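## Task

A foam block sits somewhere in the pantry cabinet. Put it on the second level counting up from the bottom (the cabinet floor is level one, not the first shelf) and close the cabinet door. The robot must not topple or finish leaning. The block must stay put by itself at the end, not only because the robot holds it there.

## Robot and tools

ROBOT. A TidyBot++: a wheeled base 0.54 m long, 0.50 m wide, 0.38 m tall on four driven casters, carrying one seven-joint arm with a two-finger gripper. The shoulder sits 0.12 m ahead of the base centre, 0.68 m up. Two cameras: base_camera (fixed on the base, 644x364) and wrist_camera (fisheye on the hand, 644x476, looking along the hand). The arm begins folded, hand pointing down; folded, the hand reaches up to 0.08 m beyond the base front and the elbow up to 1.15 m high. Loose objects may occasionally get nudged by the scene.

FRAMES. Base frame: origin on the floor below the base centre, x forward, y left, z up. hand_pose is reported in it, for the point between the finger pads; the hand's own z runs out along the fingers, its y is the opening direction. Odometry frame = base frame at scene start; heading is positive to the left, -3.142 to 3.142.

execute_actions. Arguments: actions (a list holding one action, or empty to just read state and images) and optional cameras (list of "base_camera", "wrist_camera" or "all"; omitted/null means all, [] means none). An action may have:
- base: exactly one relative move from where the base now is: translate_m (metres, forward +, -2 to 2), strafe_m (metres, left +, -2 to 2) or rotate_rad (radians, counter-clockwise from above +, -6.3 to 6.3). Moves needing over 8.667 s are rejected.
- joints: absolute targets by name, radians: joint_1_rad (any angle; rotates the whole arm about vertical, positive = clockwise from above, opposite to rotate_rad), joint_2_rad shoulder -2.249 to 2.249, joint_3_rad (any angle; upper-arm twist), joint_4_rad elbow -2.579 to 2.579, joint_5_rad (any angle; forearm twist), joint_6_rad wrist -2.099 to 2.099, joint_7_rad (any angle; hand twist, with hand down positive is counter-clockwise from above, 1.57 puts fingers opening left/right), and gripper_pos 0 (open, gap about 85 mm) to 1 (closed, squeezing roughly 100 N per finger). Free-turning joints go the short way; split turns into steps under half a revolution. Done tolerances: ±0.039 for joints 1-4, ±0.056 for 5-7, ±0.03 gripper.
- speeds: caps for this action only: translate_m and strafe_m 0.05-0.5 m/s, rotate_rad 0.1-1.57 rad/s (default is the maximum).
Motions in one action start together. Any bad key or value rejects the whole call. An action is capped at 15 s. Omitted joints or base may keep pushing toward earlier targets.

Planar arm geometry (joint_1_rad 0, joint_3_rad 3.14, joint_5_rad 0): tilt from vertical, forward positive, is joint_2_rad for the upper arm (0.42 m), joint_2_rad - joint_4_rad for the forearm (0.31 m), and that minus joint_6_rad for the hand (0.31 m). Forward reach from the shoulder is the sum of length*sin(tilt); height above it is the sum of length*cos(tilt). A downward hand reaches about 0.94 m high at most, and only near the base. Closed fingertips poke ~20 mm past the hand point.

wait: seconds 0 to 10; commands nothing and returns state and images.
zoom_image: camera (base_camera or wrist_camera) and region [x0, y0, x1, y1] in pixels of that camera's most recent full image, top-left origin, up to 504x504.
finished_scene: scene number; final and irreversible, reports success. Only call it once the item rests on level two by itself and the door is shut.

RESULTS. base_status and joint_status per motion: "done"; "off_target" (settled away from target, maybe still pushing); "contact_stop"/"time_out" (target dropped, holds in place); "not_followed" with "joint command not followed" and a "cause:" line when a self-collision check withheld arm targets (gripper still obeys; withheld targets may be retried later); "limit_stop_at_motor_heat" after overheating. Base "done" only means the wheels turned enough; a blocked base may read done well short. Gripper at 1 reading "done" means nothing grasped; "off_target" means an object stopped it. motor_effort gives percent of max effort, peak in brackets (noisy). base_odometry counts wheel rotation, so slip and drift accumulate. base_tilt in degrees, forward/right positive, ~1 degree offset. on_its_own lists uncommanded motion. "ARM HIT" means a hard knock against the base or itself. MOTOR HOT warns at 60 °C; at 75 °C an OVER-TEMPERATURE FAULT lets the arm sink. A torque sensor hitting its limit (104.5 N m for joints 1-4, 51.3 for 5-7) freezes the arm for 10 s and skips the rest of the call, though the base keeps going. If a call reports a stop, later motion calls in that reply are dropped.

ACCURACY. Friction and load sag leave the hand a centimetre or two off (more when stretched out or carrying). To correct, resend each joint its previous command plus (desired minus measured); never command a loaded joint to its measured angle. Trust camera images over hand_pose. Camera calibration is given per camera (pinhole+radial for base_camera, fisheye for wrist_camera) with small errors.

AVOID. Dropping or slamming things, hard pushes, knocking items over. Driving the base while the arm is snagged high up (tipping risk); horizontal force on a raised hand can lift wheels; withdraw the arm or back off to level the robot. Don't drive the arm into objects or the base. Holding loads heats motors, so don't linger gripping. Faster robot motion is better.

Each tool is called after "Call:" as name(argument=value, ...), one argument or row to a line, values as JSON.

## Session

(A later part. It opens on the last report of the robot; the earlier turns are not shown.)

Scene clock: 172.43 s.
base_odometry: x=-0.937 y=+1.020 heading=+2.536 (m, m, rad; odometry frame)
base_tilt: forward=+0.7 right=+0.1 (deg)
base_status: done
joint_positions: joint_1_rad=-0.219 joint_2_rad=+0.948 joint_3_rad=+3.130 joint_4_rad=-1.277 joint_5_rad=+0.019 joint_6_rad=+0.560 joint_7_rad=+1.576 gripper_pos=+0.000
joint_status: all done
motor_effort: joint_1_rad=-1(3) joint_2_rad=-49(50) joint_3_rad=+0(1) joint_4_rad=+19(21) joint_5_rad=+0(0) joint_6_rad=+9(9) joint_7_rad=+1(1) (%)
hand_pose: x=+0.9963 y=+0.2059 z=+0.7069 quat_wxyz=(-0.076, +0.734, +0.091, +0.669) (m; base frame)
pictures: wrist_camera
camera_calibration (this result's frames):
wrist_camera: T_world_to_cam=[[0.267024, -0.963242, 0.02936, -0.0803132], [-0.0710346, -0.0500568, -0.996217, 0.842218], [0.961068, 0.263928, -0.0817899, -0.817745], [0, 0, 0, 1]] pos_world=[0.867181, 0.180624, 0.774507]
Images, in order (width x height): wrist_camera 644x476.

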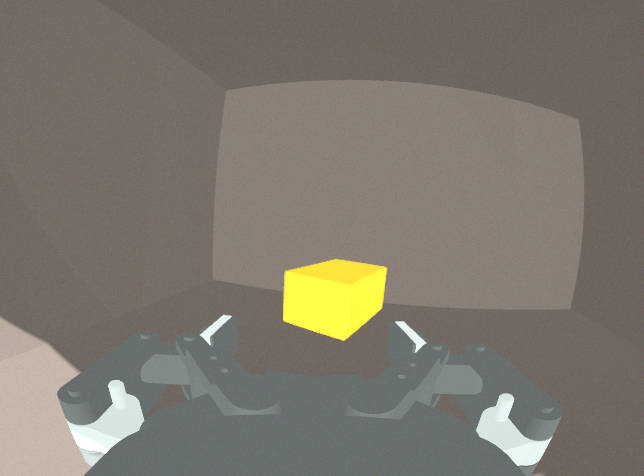

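Call:
execute_actions(
  actions=[
    {"base":{"strafe_m":-0.012},"speeds":{"strafe_m":0.05}},
  ],
  cameras=[],
)

Call:
execute_actions(
  actions=[
    {"base":{"translate_m":0.075},"speeds":{"translate_m":0.05}},
  ],
  cameras=["wrist_camera"],
)

Call:
execute_actions(
  actions=[
    {"joints":{"gripper_pos":1}},
  ],
  cameras=[],
)

Call:
execute_actions(
  actions=[
    {"base":{"translate_m":-0.05},"speeds":{"translate_m":0.05}},
  ],
  cameras=["wrist_camera"],
)

Scene clock: 175.90 s.
base_odometry: x=-0.930 y=+1.030 heading=+2.536 (m, m, rad; odometry frame)
base_tilt: forward=+0.8 right=+0.1 (deg)
base_status: done
joint_positions: joint_1_rad=-0.215 joint_2_rad=+0.948 joint_3_rad=+3.130 joint_4_rad=-1.277 joint_5_rad=+0.019 joint_6_rad=+0.560 joint_7_rad=+1.576 gripper_pos=+0.000
joint_status: not commanded
motor_effort: joint_1_rad=-1(4) joint_2_rad=-48(49) joint_3_rad=+0(1) joint_4_rad=+19(20) joint_5_rad=+0(1) joint_6_rad=+9(9) joint_7_rad=+1(1) (%)
hand_pose: x=+0.9972 y=+0.2019 z=+0.7069 quat_wxyz=(-0.074, +0.734, +0.090, +0.669) (m; base frame)
pictures: none
No camera images: the call's "cameras" was empty. Leave "cameras" out to get every camera's image.

Scene clock: 178.00 s.
base_odometry: x=-0.991 y=+1.073 heading=+2.536 (m, m, rad; odometry frame)
base_tilt: forward=+0.8 right=+0.1 (deg)
base_status: done
joint_positions: joint_1_rad=-0.225 joint_2_rad=+0.950 joint_3_rad=+3.130 joint_4_rad=-1.273 joint_5_rad=+0.019 joint_6_rad=+0.560 joint_7_rad=+1.576 gripper_pos=+0.000
joint_status: not commanded
motor_effort: joint_1_rad=+3(6) joint_2_rad=-47(49) joint_3_rad=+2(4) joint_4_rad=+20(26) joint_5_rad=-1(5) joint_6_rad=+9(9) joint_7_rad=+1(1) (%)
hand_pose: x=+0.9957 y=+0.2113 z=+0.7072 quat_wxyz=(-0.078, +0.733, +0.094, +0.669) (m; base frame)
pictures: wrist_camera
camera_calibration (this result's frames):
wrist_camera: T_world_to_cam=[[0.272749, -0.961632, 0.0295218, -0.0810982], [-0.0693477, -0.050256, -0.996326, 0.841118], [0.959583, 0.269699, -0.0803942, -0.819377], [0, 0, 0, 1]] pos_world=[0.866709, 0.18527, 0.774548]
Images, in order (width x height): wrist_camera 644x476.

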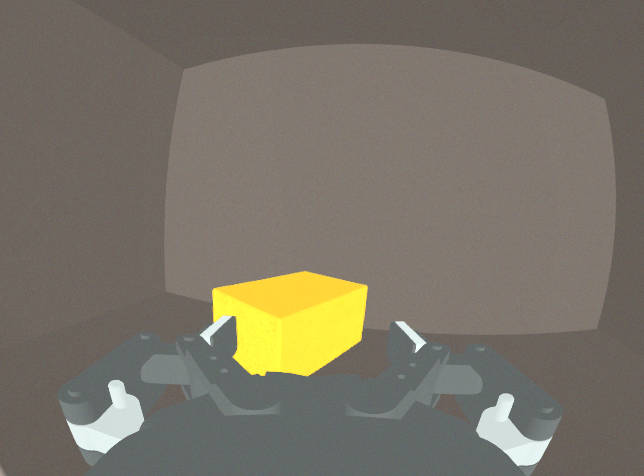

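Scene clock: 179.10 s.
base_odometry: x=-0.991 y=+1.073 heading=+2.536 (m, m, rad; odometry frame)
base_tilt: forward=+0.8 right=+0.1 (deg)
base_status: not commanded
joint_positions: joint_1_rad=-0.251 joint_2_rad=+0.937 joint_3_rad=+3.119 joint_4_rad=-1.295 joint_5_rad=+0.019 joint_6_rad=+0.560 joint_7_rad=+1.576 gripper_pos=+0.576
joint_status: gripper_pos off_target (ended at +0.576, target +1.000)
motor_effort: joint_1_rad=+6(12) joint_2_rad=-43(48) joint_3_rad=+3(7) joint_4_rad=+25(30) joint_5_rad=-1(4) joint_6_rad=+8(10) joint_7_rad=+2(2) (%)
hand_pose: x=+0.9834 y=+0.2382 z=+0.7069 quat_wxyz=(-0.091, +0.735, +0.103, +0.664) (m; base frame)
pictures: none
No camera images: the call's "cameras" was empty. Leave "cameras" out to get every camera's image.

Scene clock: 180.57 s.
base_odometry: x=-0.950 y=+1.044 heading=+2.536 (m, m, rad; odometry frame)
base_tilt: forward=+0.8 right=+0.1 (deg)
base_status: done
joint_positions: joint_1_rad=-0.222 joint_2_rad=+0.947 joint_3_rad=+3.128 joint_4_rad=-1.279 joint_5_rad=+0.019 joint_6_rad=+0.560 joint_7_rad=+1.576 gripper_pos=+0.999
joint_status: not commanded
on_its_own: gripper_pos moved +0.423 to your old target +1.000
motor_effort: joint_1_rad=-1(9) joint_2_rad=-48(49) joint_3_rad=+0(6) joint_4_rad=+19(29) joint_5_rad=+0(3) joint_6_rad=+9(9) joint_7_rad=+1(2) (%)
hand_pose: x=+0.9949 y=+0.2092 z=+0.7070 quat_wxyz=(-0.077, +0.734, +0.093, +0.668) (m; base frame)
pictures: wrist_camera
camera_calibration (this result's frames):
wrist_camera: T_world_to_cam=[[0.270881, -0.962201, 0.0281558, -0.0799589], [-0.0720609, -0.0494367, -0.996174, 0.843189], [0.959912, 0.267816, -0.0827285, -0.816297], [0, 0, 0, 1]] pos_world=[0.865993, 0.183365, 0.774683]
Images, in order (width x height): wrist_camera 644x476.

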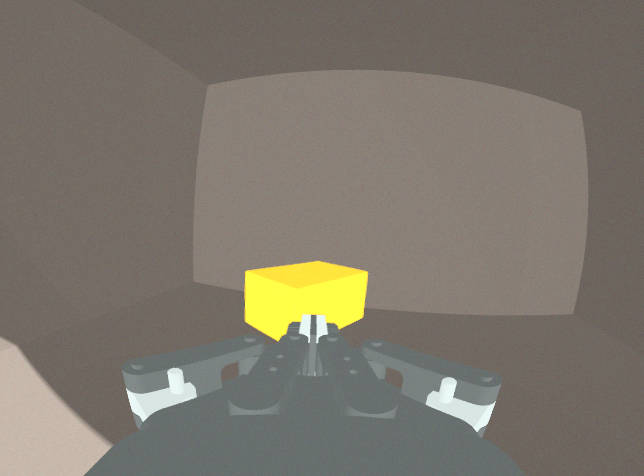

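Call:
execute_actions(
  actions=[
    {"base":{"strafe_m":0.055},"speeds":{"strafe_m":0.05}},
  ],
  cameras=[],
)

Call:
execute_actions(
  actions=[
    {"base":{"translate_m":0.045},"speeds":{"translate_m":0.05}},
  ],
  cameras=["wrist_camera"],
)

Call:
execute_actions(
  actions=[
    {"base":{"strafe_m":-0.06},"speeds":{"strafe_m":0.05}},
  ],
  cameras=["wrist_camera"],
)

Call:
execute_actions(
  actions=[
    {"base":{"translate_m":-0.06},"joints":{"gripper_pos":0},"speeds":{"translate_m":0.05}},
  ],
  cameras=["wrist_camera"],
)

Scene clock: 185.67 s.
base_odometry: x=-0.981 y=+0.999 heading=+2.536 (m, m, rad; odometry frame)
base_tilt: forward=+0.8 right=+0.1 (deg)
base_status: done
joint_positions: joint_1_rad=-0.219 joint_2_rad=+0.947 joint_3_rad=+3.129 joint_4_rad=-1.279 joint_5_rad=+0.019 joint_6_rad=+0.560 joint_7_rad=+1.576 gripper_pos=+0.999
joint_status: not commanded
motor_effort: joint_1_rad=-1(3) joint_2_rad=-49(49) joint_3_rad=+0(1) joint_4_rad=+19(19) joint_5_rad=+0(0) joint_6_rad=+9(9) joint_7_rad=+1(1) (%)
hand_pose: x=+0.9956 y=+0.2063 z=+0.7070 quat_wxyz=(-0.076, +0.734, +0.091, +0.668) (m; base frame)
pictures: none
No camera images: the call's "cameras" was empty. Leave "cameras" out to get every camera's image.

Scene clock: 187.03 s.
base_odometry: x=-1.018 y=+1.024 heading=+2.537 (m, m, rad; odometry frame)
base_tilt: forward=+0.8 right=+0.1 (deg)
base_status: done
joint_positions: joint_1_rad=-0.250 joint_2_rad=+0.946 joint_3_rad=+3.122 joint_4_rad=-1.280 joint_5_rad=+0.019 joint_6_rad=+0.560 joint_7_rad=+1.576 gripper_pos=+0.999
joint_status: not commanded
motor_effort: joint_1_rad=+6(11) joint_2_rad=-45(51) joint_3_rad=+4(6) joint_4_rad=+20(25) joint_5_rad=-2(4) joint_6_rad=+8(10) joint_7_rad=+1(1) (%)
hand_pose: x=+0.9876 y=+0.2368 z=+0.7067 quat_wxyz=(-0.090, +0.733, +0.103, +0.666) (m; base frame)
pictures: wrist_camera
camera_calibration (this result's frames):
wrist_camera: T_world_to_cam=[[0.301402, -0.953221, 0.0229469, -0.0800439], [-0.0727055, -0.0469717, -0.996247, 0.843829], [0.950721, 0.298602, -0.0834618, -0.814368], [0, 0, 0, 1]] pos_world=[0.859713, 0.206509, 0.77453]
Images, in order (width x height): wrist_camera 644x476.

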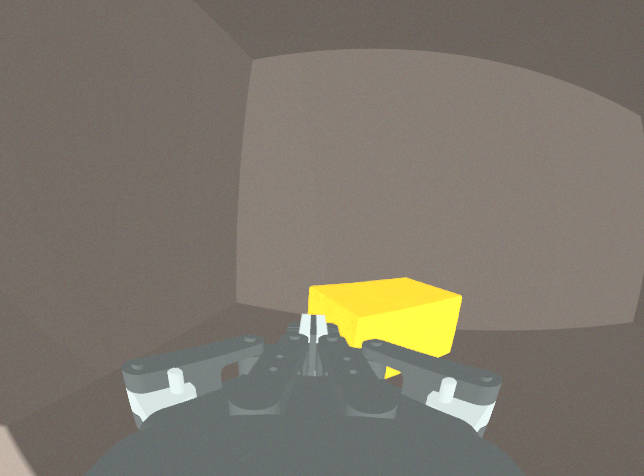

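Scene clock: 188.70 s.
base_odometry: x=-0.984 y=+1.074 heading=+2.537 (m, m, rad; odometry frame)
base_tilt: forward=+0.8 right=+0.1 (deg)
base_status: done
joint_positions: joint_1_rad=-0.268 joint_2_rad=+0.946 joint_3_rad=+3.116 joint_4_rad=-1.280 joint_5_rad=+0.019 joint_6_rad=+0.559 joint_7_rad=+1.576 gripper_pos=+0.999
joint_status: not commanded
motor_effort: joint_1_rad=+12(13) joint_2_rad=-45(48) joint_3_rad=+6(7) joint_4_rad=+23(27) joint_5_rad=-4(4) joint_6_rad=+8(10) joint_7_rad=+1(1) (%)
hand_pose: x=+0.9822 y=+0.2549 z=+0.7064 quat_wxyz=(-0.099, +0.732, +0.109, +0.665) (m; base frame)
pictures: wrist_camera
camera_calibration (this result's frames):
wrist_camera: T_world_to_cam=[[0.321595, -0.946712, 0.0177035, -0.0788786], [-0.0740699, -0.043792, -0.996291, 0.84456], [0.943976, 0.319091, -0.0842061, -0.812819], [0, 0, 0, 1]] pos_world=[0.855205, 0.221673, 0.77438]
Images, in order (width x height): wrist_camera 644x476.

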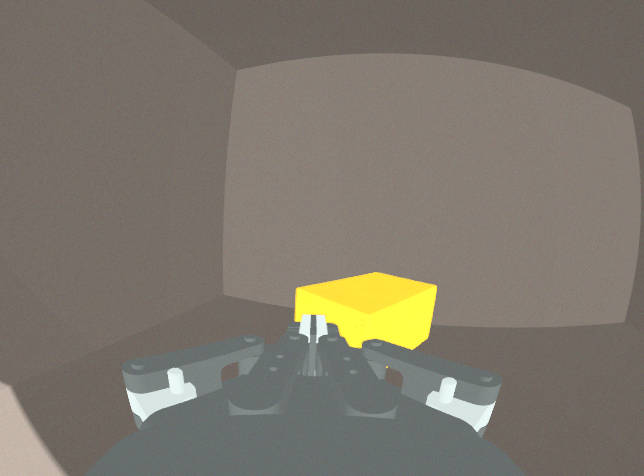

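Scene clock: 190.40 s.
base_odometry: x=-0.935 y=+1.040 heading=+2.537 (m, m, rad; odometry frame)
base_tilt: forward=+0.8 right=+0.1 (deg)
base_status: done
joint_positions: joint_1_rad=-0.222 joint_2_rad=+0.950 joint_3_rad=+3.128 joint_4_rad=-1.273 joint_5_rad=+0.019 joint_6_rad=+0.559 joint_7_rad=+1.576 gripper_pos=+0.000
joint_status: all done
motor_effort: joint_1_rad=-1(11) joint_2_rad=-48(52) joint_3_rad=+0(6) joint_4_rad=+19(26) joint_5_rad=+0(4) joint_6_rad=+8(10) joint_7_rad=+1(1) (%)
hand_pose: x=+0.9960 y=+0.2101 z=+0.7068 quat_wxyz=(-0.078, +0.734, +0.093, +0.669) (m; base frame)
pictures: wrist_camera
camera_calibration (this result's frames):
wrist_camera: T_world_to_cam=[[0.271541, -0.962029, 0.0276643, -0.0797059], [-0.0711221, -0.0487239, -0.996277, 0.842151], [0.959795, 0.268562, -0.081652, -0.818402], [0, 0, 0, 1]] pos_world=[0.867038, 0.184145, 0.774396]
Images, in order (width x height): wrist_camera 644x476.

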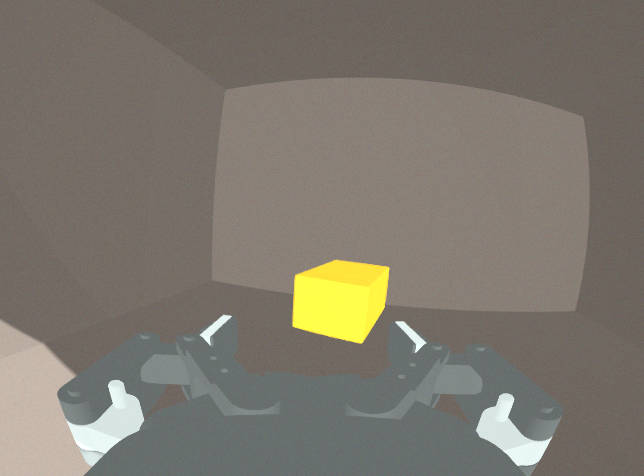

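Call:
execute_actions(
  actions=[
    {"base":{"translate_m":0.06},"speeds":{"translate_m":0.05}},
  ],
  cameras=["wrist_camera"],
)

Scene clock: 193.67 s.
base_odometry: x=-0.984 y=+1.074 heading=+2.537 (m, m, rad; odometry frame)
base_tilt: forward=+0.8 right=+0.1 (deg)
base_status: done
joint_positions: joint_1_rad=-0.222 joint_2_rad=+0.950 joint_3_rad=+3.128 joint_4_rad=-1.273 joint_5_rad=+0.019 joint_6_rad=+0.559 joint_7_rad=+1.576 gripper_pos=+0.000
joint_status: not commanded
motor_effort: joint_1_rad=+0(1) joint_2_rad=-45(51) joint_3_rad=+0(1) joint_4_rad=+18(20) joint_5_rad=+0(0) joint_6_rad=+8(9) joint_7_rad=+1(1) (%)
hand_pose: x=+0.9962 y=+0.2102 z=+0.7069 quat_wxyz=(-0.078, +0.733, +0.093, +0.669) (m; base frame)
pictures: wrist_camera
camera_calibration (this result's frames):
wrist_camera: T_world_to_cam=[[0.271521, -0.962035, 0.0276779, -0.0797108], [-0.070749, -0.0486319, -0.996308, 0.841862], [0.959829, 0.26856, -0.0812675, -0.818901], [0, 0, 0, 1]] pos_world=[0.867209, 0.184181, 0.77441]
Images, in order (width x height): wrist_camera 644x476.

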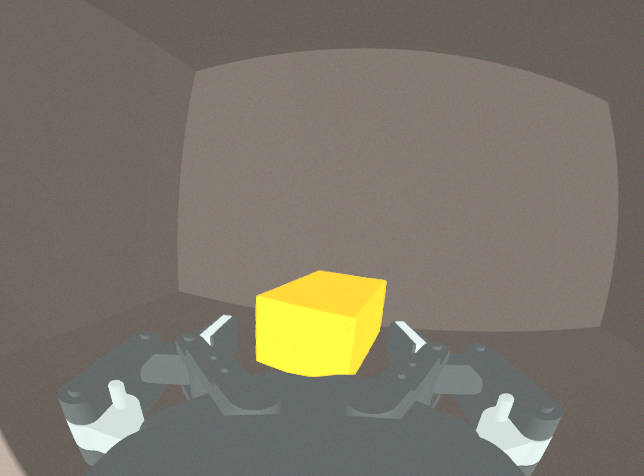

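Centered. A bit deeper, close.

Call:
execute_actions(
  actions=[
    {"base":{"translate_m":0.03},"speeds":{"translate_m":0.05}},
  ],
  cameras=["wrist_camera"],
)

Call:
execute_actions(
  actions=[
    {"joints":{"gripper_pos":1}},
  ],
  cameras=[],
)

Call:
execute_actions(
  actions=[
    {"base":{"translate_m":-0.08},"speeds":{"translate_m":0.05}},
  ],
  cameras=["wrist_camera"],
)

Scene clock: 196.40 s.
base_odometry: x=-1.009 y=+1.091 heading=+2.537 (m, m, rad; odometry frame)
base_tilt: forward=+0.8 right=+0.1 (deg)
base_status: done
joint_positions: joint_1_rad=-0.222 joint_2_rad=+0.951 joint_3_rad=+3.128 joint_4_rad=-1.272 joint_5_rad=+0.019 joint_6_rad=+0.559 joint_7_rad=+1.576 gripper_pos=+0.000
joint_status: not commanded
motor_effort: joint_1_rad=-1(0) joint_2_rad=-46(48) joint_3_rad=+0(0) joint_4_rad=+17(20) joint_5_rad=+0(0) joint_6_rad=+8(9) joint_7_rad=+1(1) (%)
hand_pose: x=+0.9964 y=+0.2102 z=+0.7071 quat_wxyz=(-0.078, +0.733, +0.093, +0.669) (m; base frame)
pictures: wrist_camera
camera_calibration (this result's frames):
wrist_camera: T_world_to_cam=[[0.271499, -0.96204, 0.0276971, -0.0797195], [-0.0702822, -0.0485192, -0.996346, 0.841581], [0.959869, 0.268561, -0.0807872, -0.819446], [0, 0, 0, 1]] pos_world=[0.867353, 0.184211, 0.774513]
Images, in order (width x height): wrist_camera 644x476.

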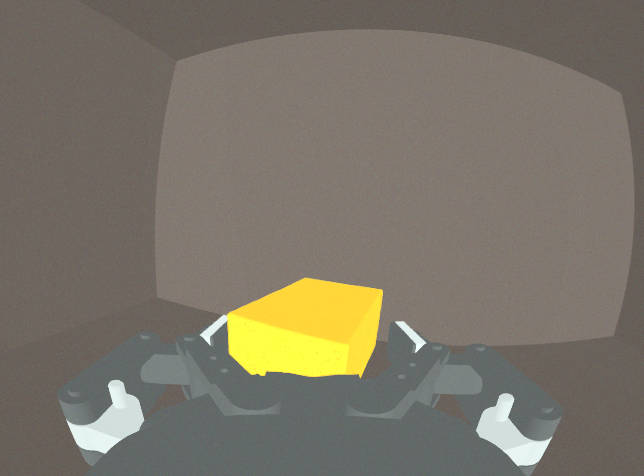

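Scene clock: 197.50 s.
base_odometry: x=-1.009 y=+1.091 heading=+2.537 (m, m, rad; odometry frame)
base_tilt: forward=+0.8 right=+0.1 (deg)
base_status: not commanded
joint_positions: joint_1_rad=-0.221 joint_2_rad=+0.946 joint_3_rad=+3.128 joint_4_rad=-1.278 joint_5_rad=+0.019 joint_6_rad=+0.559 joint_7_rad=+1.576 gripper_pos=+0.290
joint_status: gripper_pos off_target (ended at +0.290, target +1.000)
motor_effort: joint_1_rad=-1(3) joint_2_rad=-46(47) joint_3_rad=+0(1) joint_4_rad=+23(28) joint_5_rad=+0(1) joint_6_rad=+8(9) joint_7_rad=+1(1) (%)
hand_pose: x=+0.9951 y=+0.2088 z=+0.7072 quat_wxyz=(-0.077, +0.734, +0.092, +0.668) (m; base frame)
pictures: none
No camera images: the call's "cameras" was empty. Leave "cameras" out to get every camera's image.

Scene clock: 199.57 s.
base_odometry: x=-0.943 y=+1.045 heading=+2.537 (m, m, rad; odometry frame)
base_tilt: forward=+0.8 right=+0.1 (deg)
base_status: done
joint_positions: joint_1_rad=-0.221 joint_2_rad=+0.950 joint_3_rad=+3.128 joint_4_rad=-1.272 joint_5_rad=+0.019 joint_6_rad=+0.558 joint_7_rad=+1.576 gripper_pos=+0.291
joint_status: not commanded
motor_effort: joint_1_rad=-1(4) joint_2_rad=-50(52) joint_3_rad=+0(1) joint_4_rad=+20(22) joint_5_rad=+0(0) joint_6_rad=+9(10) joint_7_rad=+1(1) (%)
hand_pose: x=+0.9967 y=+0.2090 z=+0.7073 quat_wxyz=(-0.078, +0.733, +0.092, +0.669) (m; base frame)
pictures: wrist_camera
camera_calibration (this result's frames):
wrist_camera: T_world_to_cam=[[0.270203, -0.962402, 0.0277904, -0.0796324], [-0.0701812, -0.0484748, -0.996356, 0.841719], [0.960242, 0.267268, -0.0806406, -0.819589], [0, 0, 0, 1]] pos_world=[0.867593, 0.183214, 0.774772]
Images, in order (width x height): wrist_camera 644x476.

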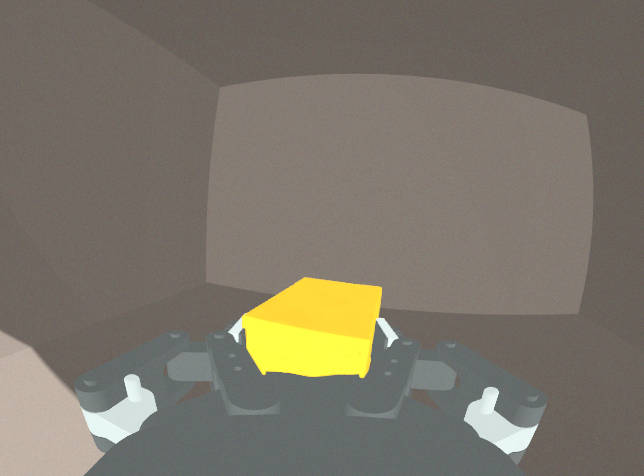

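Call:
execute_actions(
  actions=[
    {"base":{"translate_m":-0.5},"speeds":{"translate_m":0.2}},
  ],
  cameras=[],
)

Call:
execute_actions(
  actions=[
    {"joints":{"joint_1_rad":-0.12,"joint_2_rad":1.14,"joint_4_rad":-1.60,"joint_6_rad":1.04}},
  ],
)

Scene clock: 204.60 s.
base_odometry: x=-0.531 y=+0.761 heading=+2.536 (m, m, rad; odometry frame)
base_tilt: forward=+0.8 right=+0.1 (deg)
base_status: done
joint_positions: joint_1_rad=-0.221 joint_2_rad=+0.951 joint_3_rad=+3.128 joint_4_rad=-1.271 joint_5_rad=+0.019 joint_6_rad=+0.557 joint_7_rad=+1.576 gripper_pos=+0.291
joint_status: not commanded
motor_effort: joint_1_rad=-1(3) joint_2_rad=-50(53) joint_3_rad=+0(1) joint_4_rad=+20(21) joint_5_rad=+0(0) joint_6_rad=+10(10) joint_7_rad=+1(1) (%)
hand_pose: x=+0.9967 y=+0.2089 z=+0.7067 quat_wxyz=(-0.077, +0.734, +0.092, +0.669) (m; base frame)
pictures: none
No camera images: the call's "cameras" was empty. Leave "cameras" out to get every camera's image.

Scene clock: 206.10 s.
base_odometry: x=-0.531 y=+0.761 heading=+2.536 (m, m, rad; odometry frame)
base_tilt: forward=+0.8 right=+0.1 (deg)
base_status: not commanded
joint_positions: joint_1_rad=-0.133 joint_2_rad=+1.141 joint_3_rad=+3.129 joint_4_rad=-1.590 joint_5_rad=+0.019 joint_6_rad=+0.998 joint_7_rad=+1.576 gripper_pos=+0.291
joint_status: all done
motor_effort: joint_1_rad=-1(3) joint_2_rad=-48(51) joint_3_rad=+0(1) joint_4_rad=+13(20) joint_5_rad=+1(0) joint_6_rad=+10(10) joint_7_rad=+1(1) (%)
hand_pose: x=+0.9251 y=+0.1208 z=+0.5190 quat_wxyz=(-0.050, +0.760, +0.060, +0.646) (m; base frame)
pictures: base_camera, wrist_camera
camera_calibration (this result's frames):
wrist_camera: T_world_to_cam=[[0.18959, -0.981705, 0.0176103, -0.0577597], [-0.143338, -0.0454165, -0.988631, 0.708071], [0.971344, 0.18491, -0.149327, -0.707213], [0, 0, 0, 1]] pos_world=[0.799391, 0.106226, 0.595433]
Images, in order (width x height): base_camera 644x364, wrist_camera 644x476.

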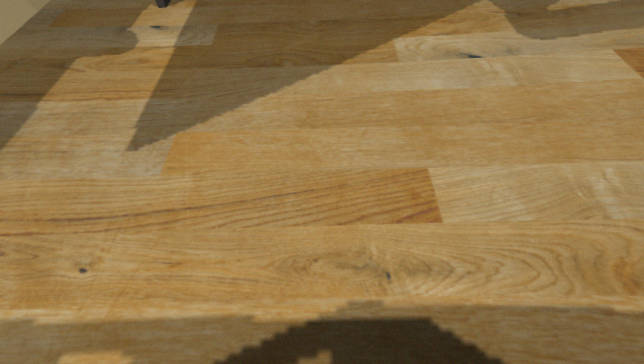

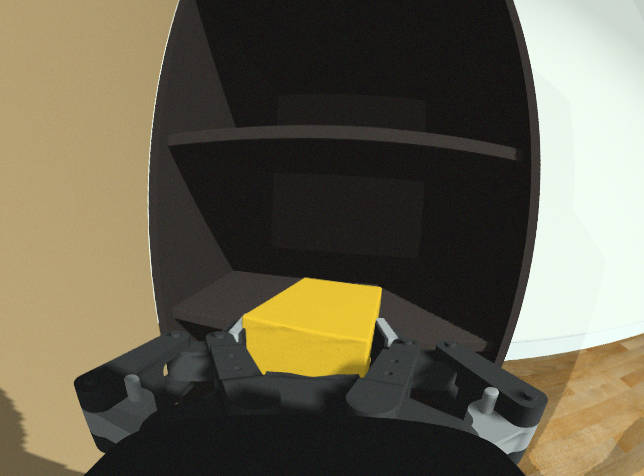

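Call:
execute_actions(
  actions=[
    {"base":{"translate_m":0.36},"speeds":{"translate_m":0.15}},
  ],
)

Call:
execute_actions(
  actions=[
    {"joints":{"joint_6_rad":0.9}},
  ],
  cameras=["wrist_camera"],
)

Scene clock: 210.60 s.
base_odometry: x=-0.827 y=+0.966 heading=+2.536 (m, m, rad; odometry frame)
base_tilt: forward=+0.8 right=+0.1 (deg)
base_status: done
joint_positions: joint_1_rad=-0.133 joint_2_rad=+1.141 joint_3_rad=+3.129 joint_4_rad=-1.590 joint_5_rad=+0.019 joint_6_rad=+0.998 joint_7_rad=+1.576 gripper_pos=+0.291
joint_status: not commanded
motor_effort: joint_1_rad=-1(2) joint_2_rad=-47(49) joint_3_rad=+0(1) joint_4_rad=+13(14) joint_5_rad=+0(0) joint_6_rad=+9(10) joint_7_rad=+1(1) (%)
hand_pose: x=+0.9251 y=+0.1208 z=+0.5190 quat_wxyz=(-0.050, +0.760, +0.060, +0.646) (m; base frame)
pictures: base_camera, wrist_camera
camera_calibration (this result's frames):
wrist_camera: T_world_to_cam=[[0.189567, -0.98171, 0.0176131, -0.0577524], [-0.143189, -0.0453873, -0.988654, 0.707935], [0.971371, 0.184894, -0.149174, -0.707227], [0, 0, 0, 1]] pos_world=[0.799297, 0.106197, 0.59542]
Images, in order (width x height): base_camera 644x364, wrist_camera 644x476.

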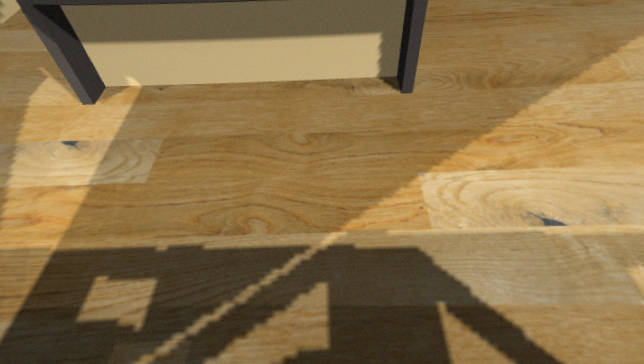

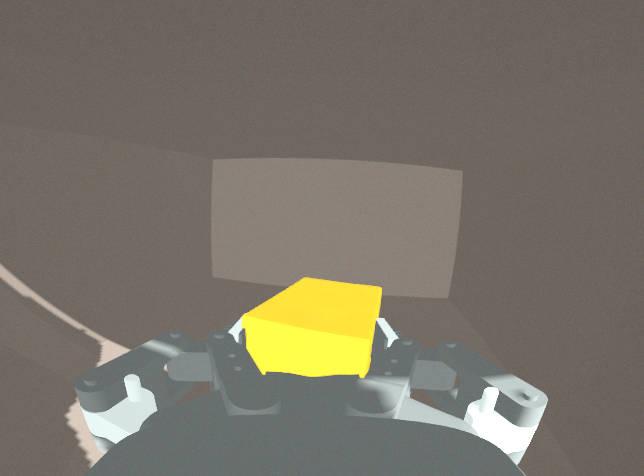

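Scene clock: 211.23 s.
base_odometry: x=-0.827 y=+0.966 heading=+2.536 (m, m, rad; odometry frame)
base_tilt: forward=+0.8 right=+0.1 (deg)
base_status: not commanded
joint_positions: joint_1_rad=-0.133 joint_2_rad=+1.141 joint_3_rad=+3.129 joint_4_rad=-1.590 joint_5_rad=+0.019 joint_6_rad=+0.929 joint_7_rad=+1.576 gripper_pos=+0.291
joint_status: all done
motor_effort: joint_1_rad=-1(1) joint_2_rad=-47(50) joint_3_rad=+0(0) joint_4_rad=+13(14) joint_5_rad=+0(1) joint_6_rad=+9(10) joint_7_rad=+1(1) (%)
hand_pose: x=+0.9209 y=+0.1202 z=+0.4978 quat_wxyz=(-0.048, +0.781, +0.062, +0.619) (m; base frame)
pictures: wrist_camera
camera_calibration (this result's frames):
wrist_camera: T_world_to_cam=[[0.190948, -0.981483, 0.0151713, -0.0572336], [-0.210229, -0.0559876, -0.976048, 0.743103], [0.958823, 0.183185, -0.217027, -0.660657], [0, 0, 0, 1]] pos_world=[0.800604, 0.106453, 0.582792]
Images, in order (width x height): wrist_camera 644x476.

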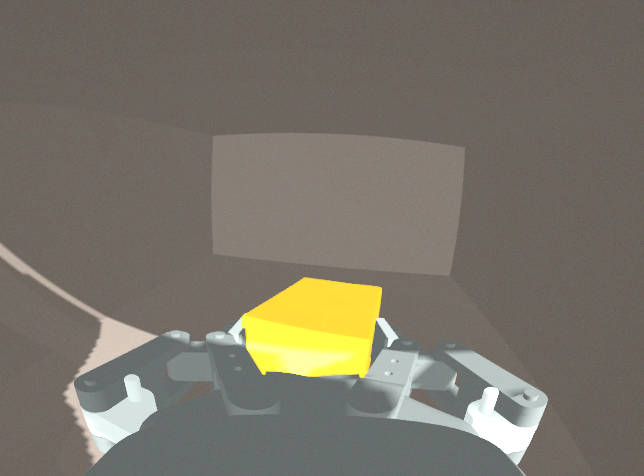

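Call:
execute_actions(
  actions=[
    {"joints":{"joint_6_rad":0.8}},
  ],
  cameras=[],
)

Call:
execute_actions(
  actions=[
    {"joints":{"gripper_pos":0}},
  ],
  cameras=["wrist_camera"],
)

Call:
execute_actions(
  actions=[
    {"base":{"translate_m":-0.55},"speeds":{"translate_m":0.25}},
  ],
)

Scene clock: 213.23 s.
base_odometry: x=-0.827 y=+0.966 heading=+2.536 (m, m, rad; odometry frame)
base_tilt: forward=+0.8 right=+0.1 (deg)
base_status: not commanded
joint_positions: joint_1_rad=-0.133 joint_2_rad=+1.142 joint_3_rad=+3.129 joint_4_rad=-1.592 joint_5_rad=+0.019 joint_6_rad=+0.828 joint_7_rad=+1.576 gripper_pos=+0.291
joint_status: all done
motor_effort: joint_1_rad=-1(1) joint_2_rad=-48(50) joint_3_rad=+0(1) joint_4_rad=+13(15) joint_5_rad=+0(0) joint_6_rad=+9(10) joint_7_rad=+1(1) (%)
hand_pose: x=+0.9114 y=+0.1189 z=+0.4659 quat_wxyz=(-0.045, +0.813, +0.065, +0.577) (m; base frame)
pictures: none
No camera images: the call's "cameras" was empty. Leave "cameras" out to get every camera's image.

Scene clock: 214.33 s.
base_odometry: x=-0.827 y=+0.966 heading=+2.536 (m, m, rad; odometry frame)
base_tilt: forward=+0.8 right=+0.1 (deg)
base_status: not commanded
joint_positions: joint_1_rad=-0.133 joint_2_rad=+1.142 joint_3_rad=+3.129 joint_4_rad=-1.592 joint_5_rad=+0.019 joint_6_rad=+0.828 joint_7_rad=+1.576 gripper_pos=+0.000
joint_status: all done
motor_effort: joint_1_rad=-1(1) joint_2_rad=-46(48) joint_3_rad=+0(0) joint_4_rad=+12(13) joint_5_rad=+1(0) joint_6_rad=+9(9) joint_7_rad=+1(1) (%)
hand_pose: x=+0.9114 y=+0.1189 z=+0.4659 quat_wxyz=(-0.045, +0.813, +0.065, +0.577) (m; base frame)
pictures: wrist_camera
camera_calibration (this result's frames):
wrist_camera: T_world_to_cam=[[0.192711, -0.981191, 0.0112807, -0.0560989], [-0.309265, -0.0716435, -0.948273, 0.789068], [0.931245, 0.179254, -0.317254, -0.585999], [0, 0, 0, 1]] pos_world=[0.80055, 0.106531, 0.562975]
Images, in order (width x height): wrist_camera 644x476.

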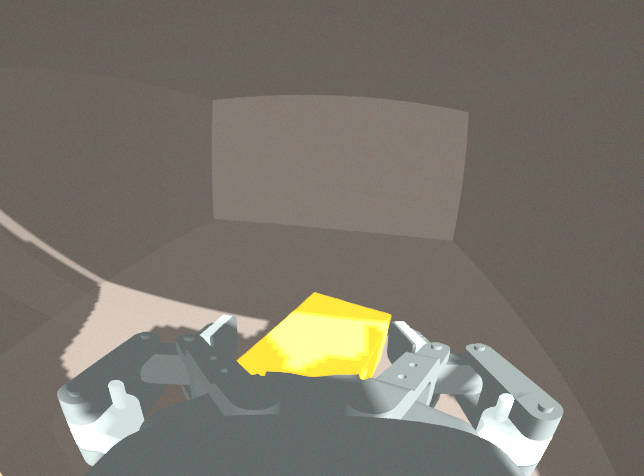

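Scene clock: 217.43 s.
base_odometry: x=-0.375 y=+0.653 heading=+2.536 (m, m, rad; odometry frame)
base_tilt: forward=+0.8 right=+0.1 (deg)
base_status: done
joint_positions: joint_1_rad=-0.132 joint_2_rad=+1.142 joint_3_rad=+3.129 joint_4_rad=-1.592 joint_5_rad=+0.019 joint_6_rad=+0.828 joint_7_rad=+1.576 gripper_pos=+0.000
joint_status: not commanded
motor_effort: joint_1_rad=-1(4) joint_2_rad=-47(48) joint_3_rad=+0(2) joint_4_rad=+12(14) joint_5_rad=+0(1) joint_6_rad=+9(9) joint_7_rad=+1(1) (%)
hand_pose: x=+0.9116 y=+0.1177 z=+0.4658 quat_wxyz=(-0.045, +0.813, +0.064, +0.577) (m; base frame)
pictures: base_camera, wrist_camera
camera_calibration (this result's frames):
wrist_camera: T_world_to_cam=[[0.191298, -0.981465, 0.0114915, -0.0560743], [-0.309476, -0.0714223, -0.948221, 0.7891], [0.931467, 0.177836, -0.317402, -0.585885], [0, 0, 0, 1]] pos_world=[0.800666, 0.105516, 0.562925]
Images, in order (width x height): base_camera 644x364, wrist_camera 644x476.

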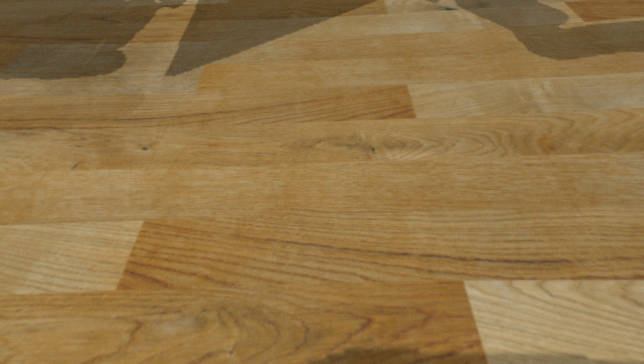

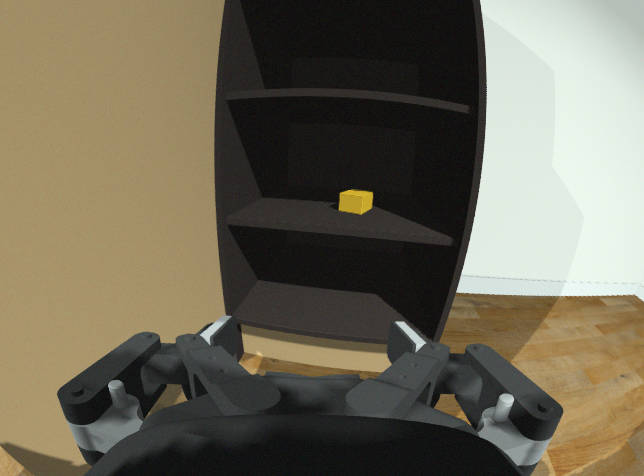

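Call:
execute_actions(
  actions=[
    {"base":{"translate_m":-0.35},"joints":{"joint_1_rad":0,"joint_6_rad":1.04,"gripper_pos":1}},
  ],
  cameras=[],
)

Call:
execute_actions(
  actions=[
    {"base":{"strafe_m":0.7}},
  ],
)

Scene clock: 222.53 s.
base_odometry: x=-0.087 y=+0.454 heading=+2.536 (m, m, rad; odometry frame)
base_tilt: forward=+0.8 right=+0.1 (deg)
base_status: done
joint_positions: joint_1_rad=+0.001 joint_2_rad=+1.142 joint_3_rad=+3.136 joint_4_rad=-1.592 joint_5_rad=+0.019 joint_6_rad=+1.007 joint_7_rad=+1.576 gripper_pos=+0.999
joint_status: all done
motor_effort: joint_1_rad=-1(6) joint_2_rad=-47(49) joint_3_rad=+0(2) joint_4_rad=+13(14) joint_5_rad=+0(2) joint_6_rad=+9(9) joint_7_rad=+1(1) (%)
hand_pose: x=+0.9336 y=+0.0082 z=+0.5195 quat_wxyz=(-0.003, +0.760, +0.010, +0.650) (m; base frame)
pictures: none
No camera images: the call's "cameras" was empty. Leave "cameras" out to get every camera's image.

Scene clock: 225.30 s.
base_odometry: x=-0.485 y=-0.122 heading=+2.536 (m, m, rad; odometry frame)
base_tilt: forward=+0.8 right=+0.1 (deg)
base_status: done
joint_positions: joint_1_rad=-0.002 joint_2_rad=+1.142 joint_3_rad=+3.136 joint_4_rad=-1.592 joint_5_rad=+0.019 joint_6_rad=+1.007 joint_7_rad=+1.576 gripper_pos=+0.999
joint_status: not commanded
motor_effort: joint_1_rad=-1(6) joint_2_rad=-47(48) joint_3_rad=+0(2) joint_4_rad=+13(13) joint_5_rad=+0(1) joint_6_rad=+9(10) joint_7_rad=+1(1) (%)
hand_pose: x=+0.9336 y=+0.0103 z=+0.5195 quat_wxyz=(-0.004, +0.760, +0.011, +0.650) (m; base frame)
pictures: base_camera, wrist_camera
camera_calibration (this result's frames):
wrist_camera: T_world_to_cam=[[0.0558134, -0.998139, 0.0245642, -0.0464509], [-0.142778, -0.0323286, -0.989227, 0.704384], [0.98818, 0.0517049, -0.144317, -0.711832], [0, 0, 0, 1]] pos_world=[0.806581, 0.0132125, 0.595207]
Images, in order (width x height): base_camera 644x364, wrist_camera 644x476.

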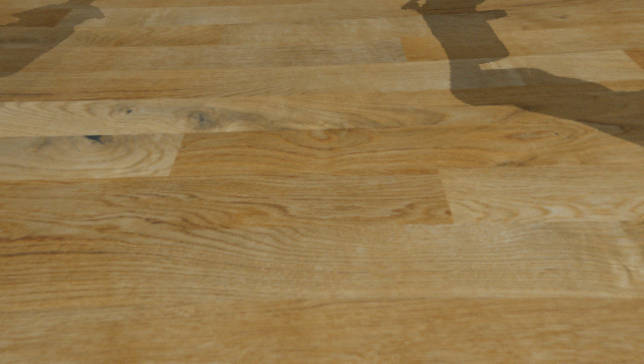

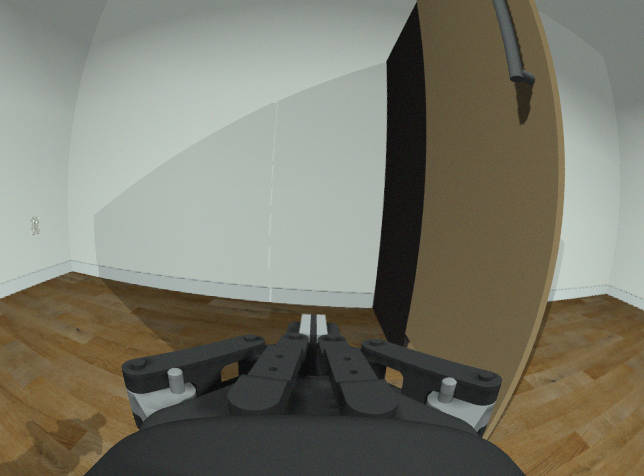

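Call:
execute_actions(
  actions=[
    {"base":{"translate_m":0.12},"speeds":{"translate_m":0.15}},
  ],
  cameras=[],
)

Call:
execute_actions(
  actions=[
    {"base":{"strafe_m":-0.45},"speeds":{"strafe_m":0.12}},
  ],
)

Scene clock: 227.97 s.
base_odometry: x=-0.584 y=-0.054 heading=+2.537 (m, m, rad; odometry frame)
base_tilt: forward=+0.8 right=+0.1 (deg)
base_status: done
joint_positions: joint_1_rad=-0.002 joint_2_rad=+1.142 joint_3_rad=+3.136 joint_4_rad=-1.592 joint_5_rad=+0.019 joint_6_rad=+1.007 joint_7_rad=+1.576 gripper_pos=+0.999
joint_status: not commanded
motor_effort: joint_1_rad=-1(2) joint_2_rad=-47(48) joint_3_rad=+0(0) joint_4_rad=+12(14) joint_5_rad=+0(0) joint_6_rad=+9(10) joint_7_rad=+1(1) (%)
hand_pose: x=+0.9335 y=+0.0103 z=+0.5194 quat_wxyz=(-0.004, +0.760, +0.011, +0.649) (m; base frame)
pictures: none
No camera images: the call's "cameras" was empty. Leave "cameras" out to get every camera's image.

Scene clock: 232.33 s.
base_odometry: x=-0.328 y=+0.317 heading=+2.537 (m, m, rad; odometry frame)
base_tilt: forward=+0.8 right=+0.1 (deg)
base_status: done
joint_positions: joint_1_rad=+0.001 joint_2_rad=+1.142 joint_3_rad=+3.136 joint_4_rad=-1.592 joint_5_rad=+0.019 joint_6_rad=+1.007 joint_7_rad=+1.576 gripper_pos=+0.999
joint_status: not commanded
motor_effort: joint_1_rad=-1(2) joint_2_rad=-47(48) joint_3_rad=+0(2) joint_4_rad=+13(13) joint_5_rad=+0(1) joint_6_rad=+9(10) joint_7_rad=+1(1) (%)
hand_pose: x=+0.9336 y=+0.0081 z=+0.5194 quat_wxyz=(-0.003, +0.760, +0.010, +0.649) (m; base frame)
pictures: base_camera, wrist_camera
camera_calibration (this result's frames):
wrist_camera: T_world_to_cam=[[0.0531569, -0.998284, 0.0245594, -0.0461316], [-0.142949, -0.031948, -0.989214, 0.704426], [0.988302, 0.0490728, -0.144402, -0.711768], [0, 0, 0, 1]] pos_world=[0.806591, 0.0113811, 0.595181]
Images, in order (width x height): base_camera 644x364, wrist_camera 644x476.

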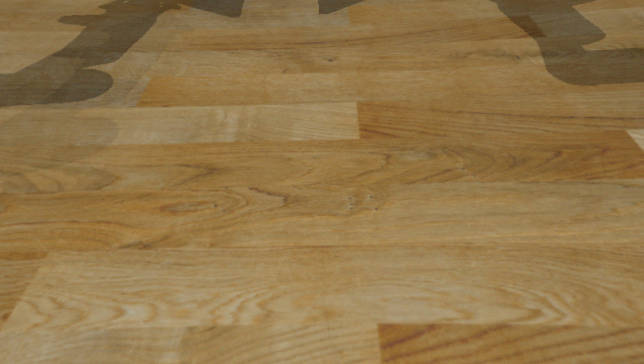

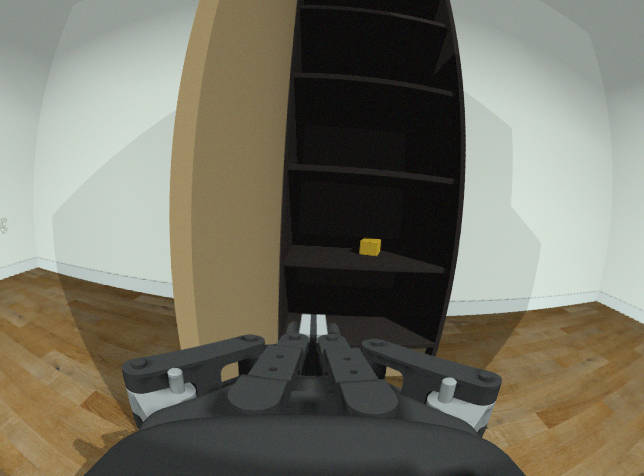

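Call:
execute_actions(
  actions=[
    {"base":{"strafe_m":0.5}},
  ],
  cameras=[],
)

Call:
execute_actions(
  actions=[
    {"base":{"translate_m":0.25},"speeds":{"translate_m":0.2}},
  ],
  cameras=["wrist_camera"],
)

Call:
execute_actions(
  actions=[
    {"base":{"strafe_m":-0.4},"speeds":{"strafe_m":0.12}},
  ],
)

Scene clock: 236.57 s.
base_odometry: x=-0.613 y=-0.095 heading=+2.537 (m, m, rad; odometry frame)
base_tilt: forward=+0.8 right=+0.1 (deg)
base_status: done
joint_positions: joint_1_rad=-0.005 joint_2_rad=+1.142 joint_3_rad=+3.137 joint_4_rad=-1.593 joint_5_rad=+0.019 joint_6_rad=+1.007 joint_7_rad=+1.576 gripper_pos=+0.999
joint_status: not commanded
motor_effort: joint_1_rad=-1(5) joint_2_rad=-47(49) joint_3_rad=+0(2) joint_4_rad=+13(13) joint_5_rad=+0(0) joint_6_rad=+9(10) joint_7_rad=+1(1) (%)
hand_pose: x=+0.9334 y=+0.0130 z=+0.5193 quat_wxyz=(-0.005, +0.760, +0.013, +0.649) (m; base frame)
pictures: none
No camera images: the call's "cameras" was empty. Leave "cameras" out to get every camera's image.

Scene clock: 238.60 s.
base_odometry: x=-0.819 y=+0.047 heading=+2.537 (m, m, rad; odometry frame)
base_tilt: forward=+0.8 right=+0.1 (deg)
base_status: done
joint_positions: joint_1_rad=-0.005 joint_2_rad=+1.142 joint_3_rad=+3.137 joint_4_rad=-1.593 joint_5_rad=+0.019 joint_6_rad=+1.007 joint_7_rad=+1.576 gripper_pos=+0.999
joint_status: not commanded
motor_effort: joint_1_rad=+0(2) joint_2_rad=-47(51) joint_3_rad=+0(1) joint_4_rad=+13(15) joint_5_rad=+0(0) joint_6_rad=+9(10) joint_7_rad=+1(1) (%)
hand_pose: x=+0.9333 y=+0.0130 z=+0.5192 quat_wxyz=(-0.005, +0.760, +0.013, +0.649) (m; base frame)
pictures: wrist_camera
camera_calibration (this result's frames):
wrist_camera: T_world_to_cam=[[0.0592029, -0.997939, 0.0247706, -0.0469943], [-0.143265, -0.0330512, -0.989132, 0.704572], [0.987912, 0.0550107, -0.144927, -0.711202], [0, 0, 0, 1]] pos_world=[0.806328, 0.0155133, 0.595007]
Images, in order (width x height): wrist_camera 644x476.

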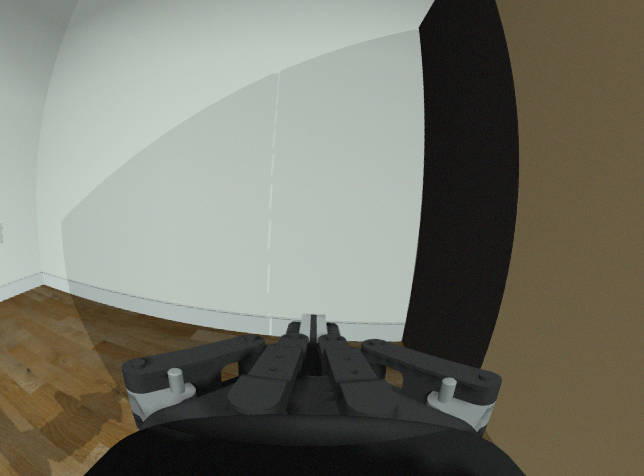

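Scene clock: 242.57 s.
base_odometry: x=-0.592 y=+0.377 heading=+2.538 (m, m, rad; odometry frame)
base_tilt: forward=+0.8 right=+0.1 (deg)
base_status: done
joint_positions: joint_1_rad=-0.001 joint_2_rad=+1.142 joint_3_rad=+3.134 joint_4_rad=-1.593 joint_5_rad=+0.019 joint_6_rad=+1.007 joint_7_rad=+1.576 gripper_pos=+0.999
joint_status: not commanded
motor_effort: joint_1_rad=-1(8) joint_2_rad=-47(48) joint_3_rad=+0(5) joint_4_rad=+13(14) joint_5_rad=+0(3) joint_6_rad=+9(10) joint_7_rad=+1(1) (%)
hand_pose: x=+0.9333 y=+0.0110 z=+0.5193 quat_wxyz=(-0.005, +0.760, +0.011, +0.649) (m; base frame)
pictures: base_camera, wrist_camera
camera_calibration (this result's frames):
wrist_camera: T_world_to_cam=[[0.056432, -0.998154, 0.0224483, -0.0452382], [-0.143358, -0.030352, -0.989205, 0.704654], [0.988061, 0.0526047, -0.144807, -0.711277], [0, 0, 0, 1]] pos_world=[0.806356, 0.0136495, 0.595065]
Images, in order (width x height): base_camera 644x364, wrist_camera 644x476.

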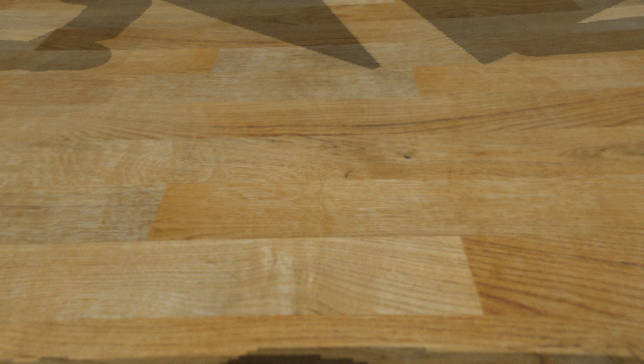

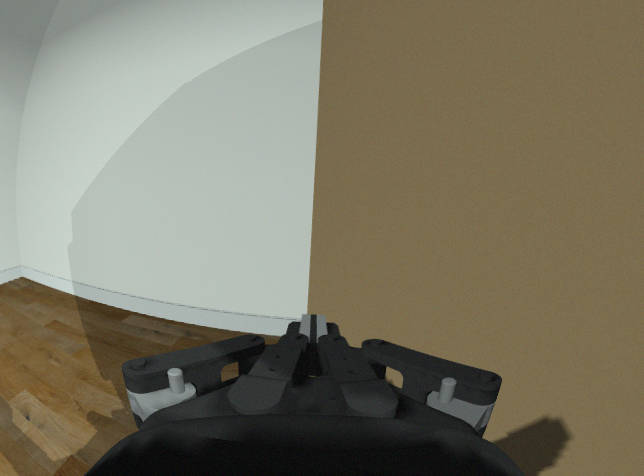

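Call:
execute_actions(
  actions=[
    {"base":{"translate_m":-0.2}},
  ],
  cameras=[],
)

Call:
execute_actions(
  actions=[
    {"base":{"strafe_m":-0.25},"speeds":{"strafe_m":0.2}},
  ],
)

Scene clock: 251.70 s.
base_odometry: x=-0.427 y=+0.263 heading=+2.538 (m, m, rad; odometry frame)
base_tilt: forward=+0.7 right=+0.1 (deg)
base_status: done
joint_positions: joint_1_rad=-0.001 joint_2_rad=+1.142 joint_3_rad=+3.134 joint_4_rad=-1.593 joint_5_rad=+0.019 joint_6_rad=+1.007 joint_7_rad=+1.576 gripper_pos=+0.999
joint_status: not commanded
motor_effort: joint_1_rad=-1(1) joint_2_rad=-47(48) joint_3_rad=+0(1) joint_4_rad=+12(14) joint_5_rad=+0(0) joint_6_rad=+9(10) joint_7_rad=+1(1) (%)
hand_pose: x=+0.9332 y=+0.0110 z=+0.5191 quat_wxyz=(-0.005, +0.761, +0.011, +0.649) (m; base frame)
pictures: none
No camera images: the call's "cameras" was empty. Leave "cameras" out to get every camera's image.

Scene clock: 253.73 s.
base_odometry: x=-0.285 y=+0.469 heading=+2.537 (m, m, rad; odometry frame)
base_tilt: forward=+0.8 right=+0.1 (deg)
base_status: done
joint_positions: joint_1_rad=+0.001 joint_2_rad=+1.142 joint_3_rad=+3.134 joint_4_rad=-1.593 joint_5_rad=+0.019 joint_6_rad=+1.007 joint_7_rad=+1.576 gripper_pos=+0.999
joint_status: not commanded
motor_effort: joint_1_rad=-1(5) joint_2_rad=-46(47) joint_3_rad=+0(2) joint_4_rad=+12(13) joint_5_rad=+1(0) joint_6_rad=+9(10) joint_7_rad=+1(1) (%)
hand_pose: x=+0.9332 y=+0.0094 z=+0.5191 quat_wxyz=(-0.004, +0.761, +0.010, +0.649) (m; base frame)
pictures: base_camera, wrist_camera
camera_calibration (this result's frames):
wrist_camera: T_world_to_cam=[[0.054544, -0.998258, 0.022479, -0.0450354], [-0.143845, -0.0301333, -0.989141, 0.704821], [0.988096, 0.0507182, -0.145238, -0.710888], [0, 0, 0, 1]] pos_world=[0.806267, 0.0123366, 0.594932]
Images, in order (width x height): base_camera 644x364, wrist_camera 644x476.

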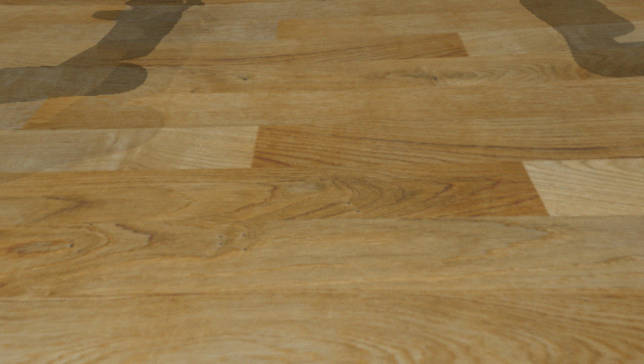

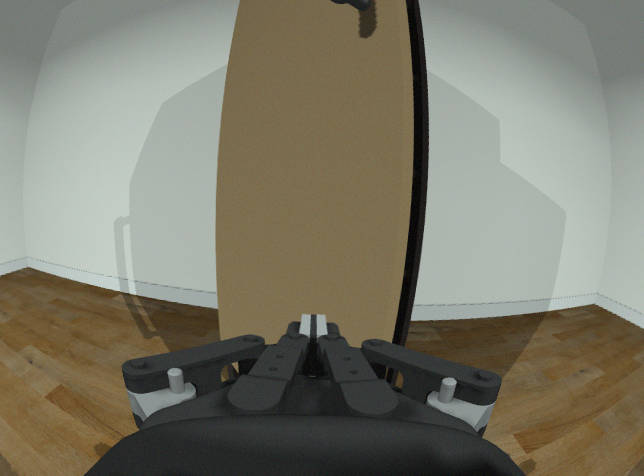

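Call:
execute_actions(
  actions=[
    {"base":{"strafe_m":-0.08}},
  ],
  cameras=[],
)

Call:
execute_actions(
  actions=[
    {"base":{"translate_m":0.47},"speeds":{"translate_m":0.1}},
  ],
)

Scene clock: 257.00 s.
base_odometry: x=-0.239 y=+0.535 heading=+2.537 (m, m, rad; odometry frame)
base_tilt: forward=+0.8 right=+0.1 (deg)
base_status: done
joint_positions: joint_1_rad=+0.007 joint_2_rad=+1.142 joint_3_rad=+3.136 joint_4_rad=-1.593 joint_5_rad=+0.019 joint_6_rad=+1.007 joint_7_rad=+1.576 gripper_pos=+0.999
joint_status: not commanded
motor_effort: joint_1_rad=-1(5) joint_2_rad=-46(49) joint_3_rad=+0(2) joint_4_rad=+12(13) joint_5_rad=+0(1) joint_6_rad=+9(9) joint_7_rad=+1(1) (%)
hand_pose: x=+0.9332 y=+0.0039 z=+0.5190 quat_wxyz=(-0.002, +0.761, +0.008, +0.649) (m; base frame)
pictures: none
No camera images: the call's "cameras" was empty. Leave "cameras" out to get every camera's image.

Scene clock: 263.23 s.
base_odometry: x=-0.626 y=+0.802 heading=+2.537 (m, m, rad; odometry frame)
base_tilt: forward=+0.8 right=+0.1 (deg)
base_status: done
joint_positions: joint_1_rad=-0.005 joint_2_rad=+1.141 joint_3_rad=+3.133 joint_4_rad=-1.615 joint_5_rad=-0.025 joint_6_rad=+1.009 joint_7_rad=+1.576 gripper_pos=+0.999
joint_status: not commanded
motor_effort: joint_1_rad=+0(32) joint_2_rad=-47(50) joint_3_rad=+0(16) joint_4_rad=+12(24) joint_5_rad=+1(16) joint_6_rad=+9(12) joint_7_rad=+1(1) (%)
hand_pose: x=+0.9263 y=+0.0028 z=+0.5118 quat_wxyz=(+0.000, +0.766, -0.009, +0.642) (m; base frame)
pictures: base_camera, wrist_camera
camera_calibration (this result's frames):
wrist_camera: T_world_to_cam=[[0.0203722, -0.999784, 0.00400843, -0.00992707], [-0.162266, -0.00726247, -0.98672, 0.712199], [0.986537, 0.0194512, -0.162379, -0.694496], [0, 0, 0, 1]] pos_world=[0.800914, 0.00875618, 0.59001]
Images, in order (width x height): base_camera 644x364, wrist_camera 644x476.

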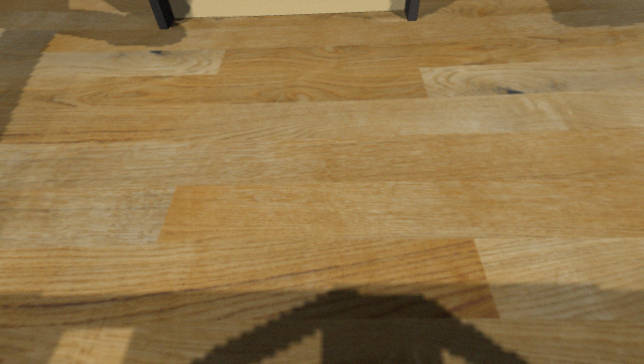

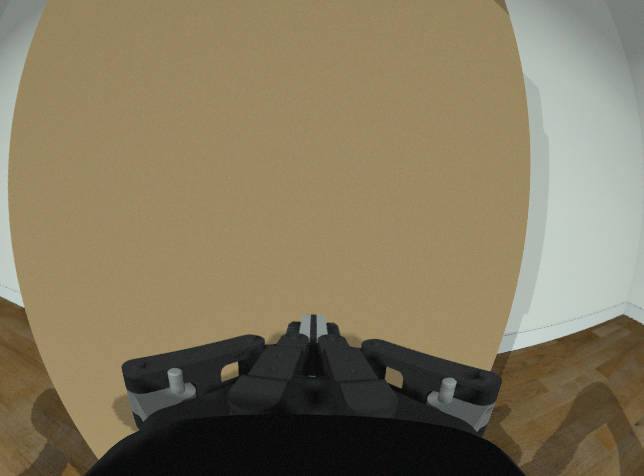

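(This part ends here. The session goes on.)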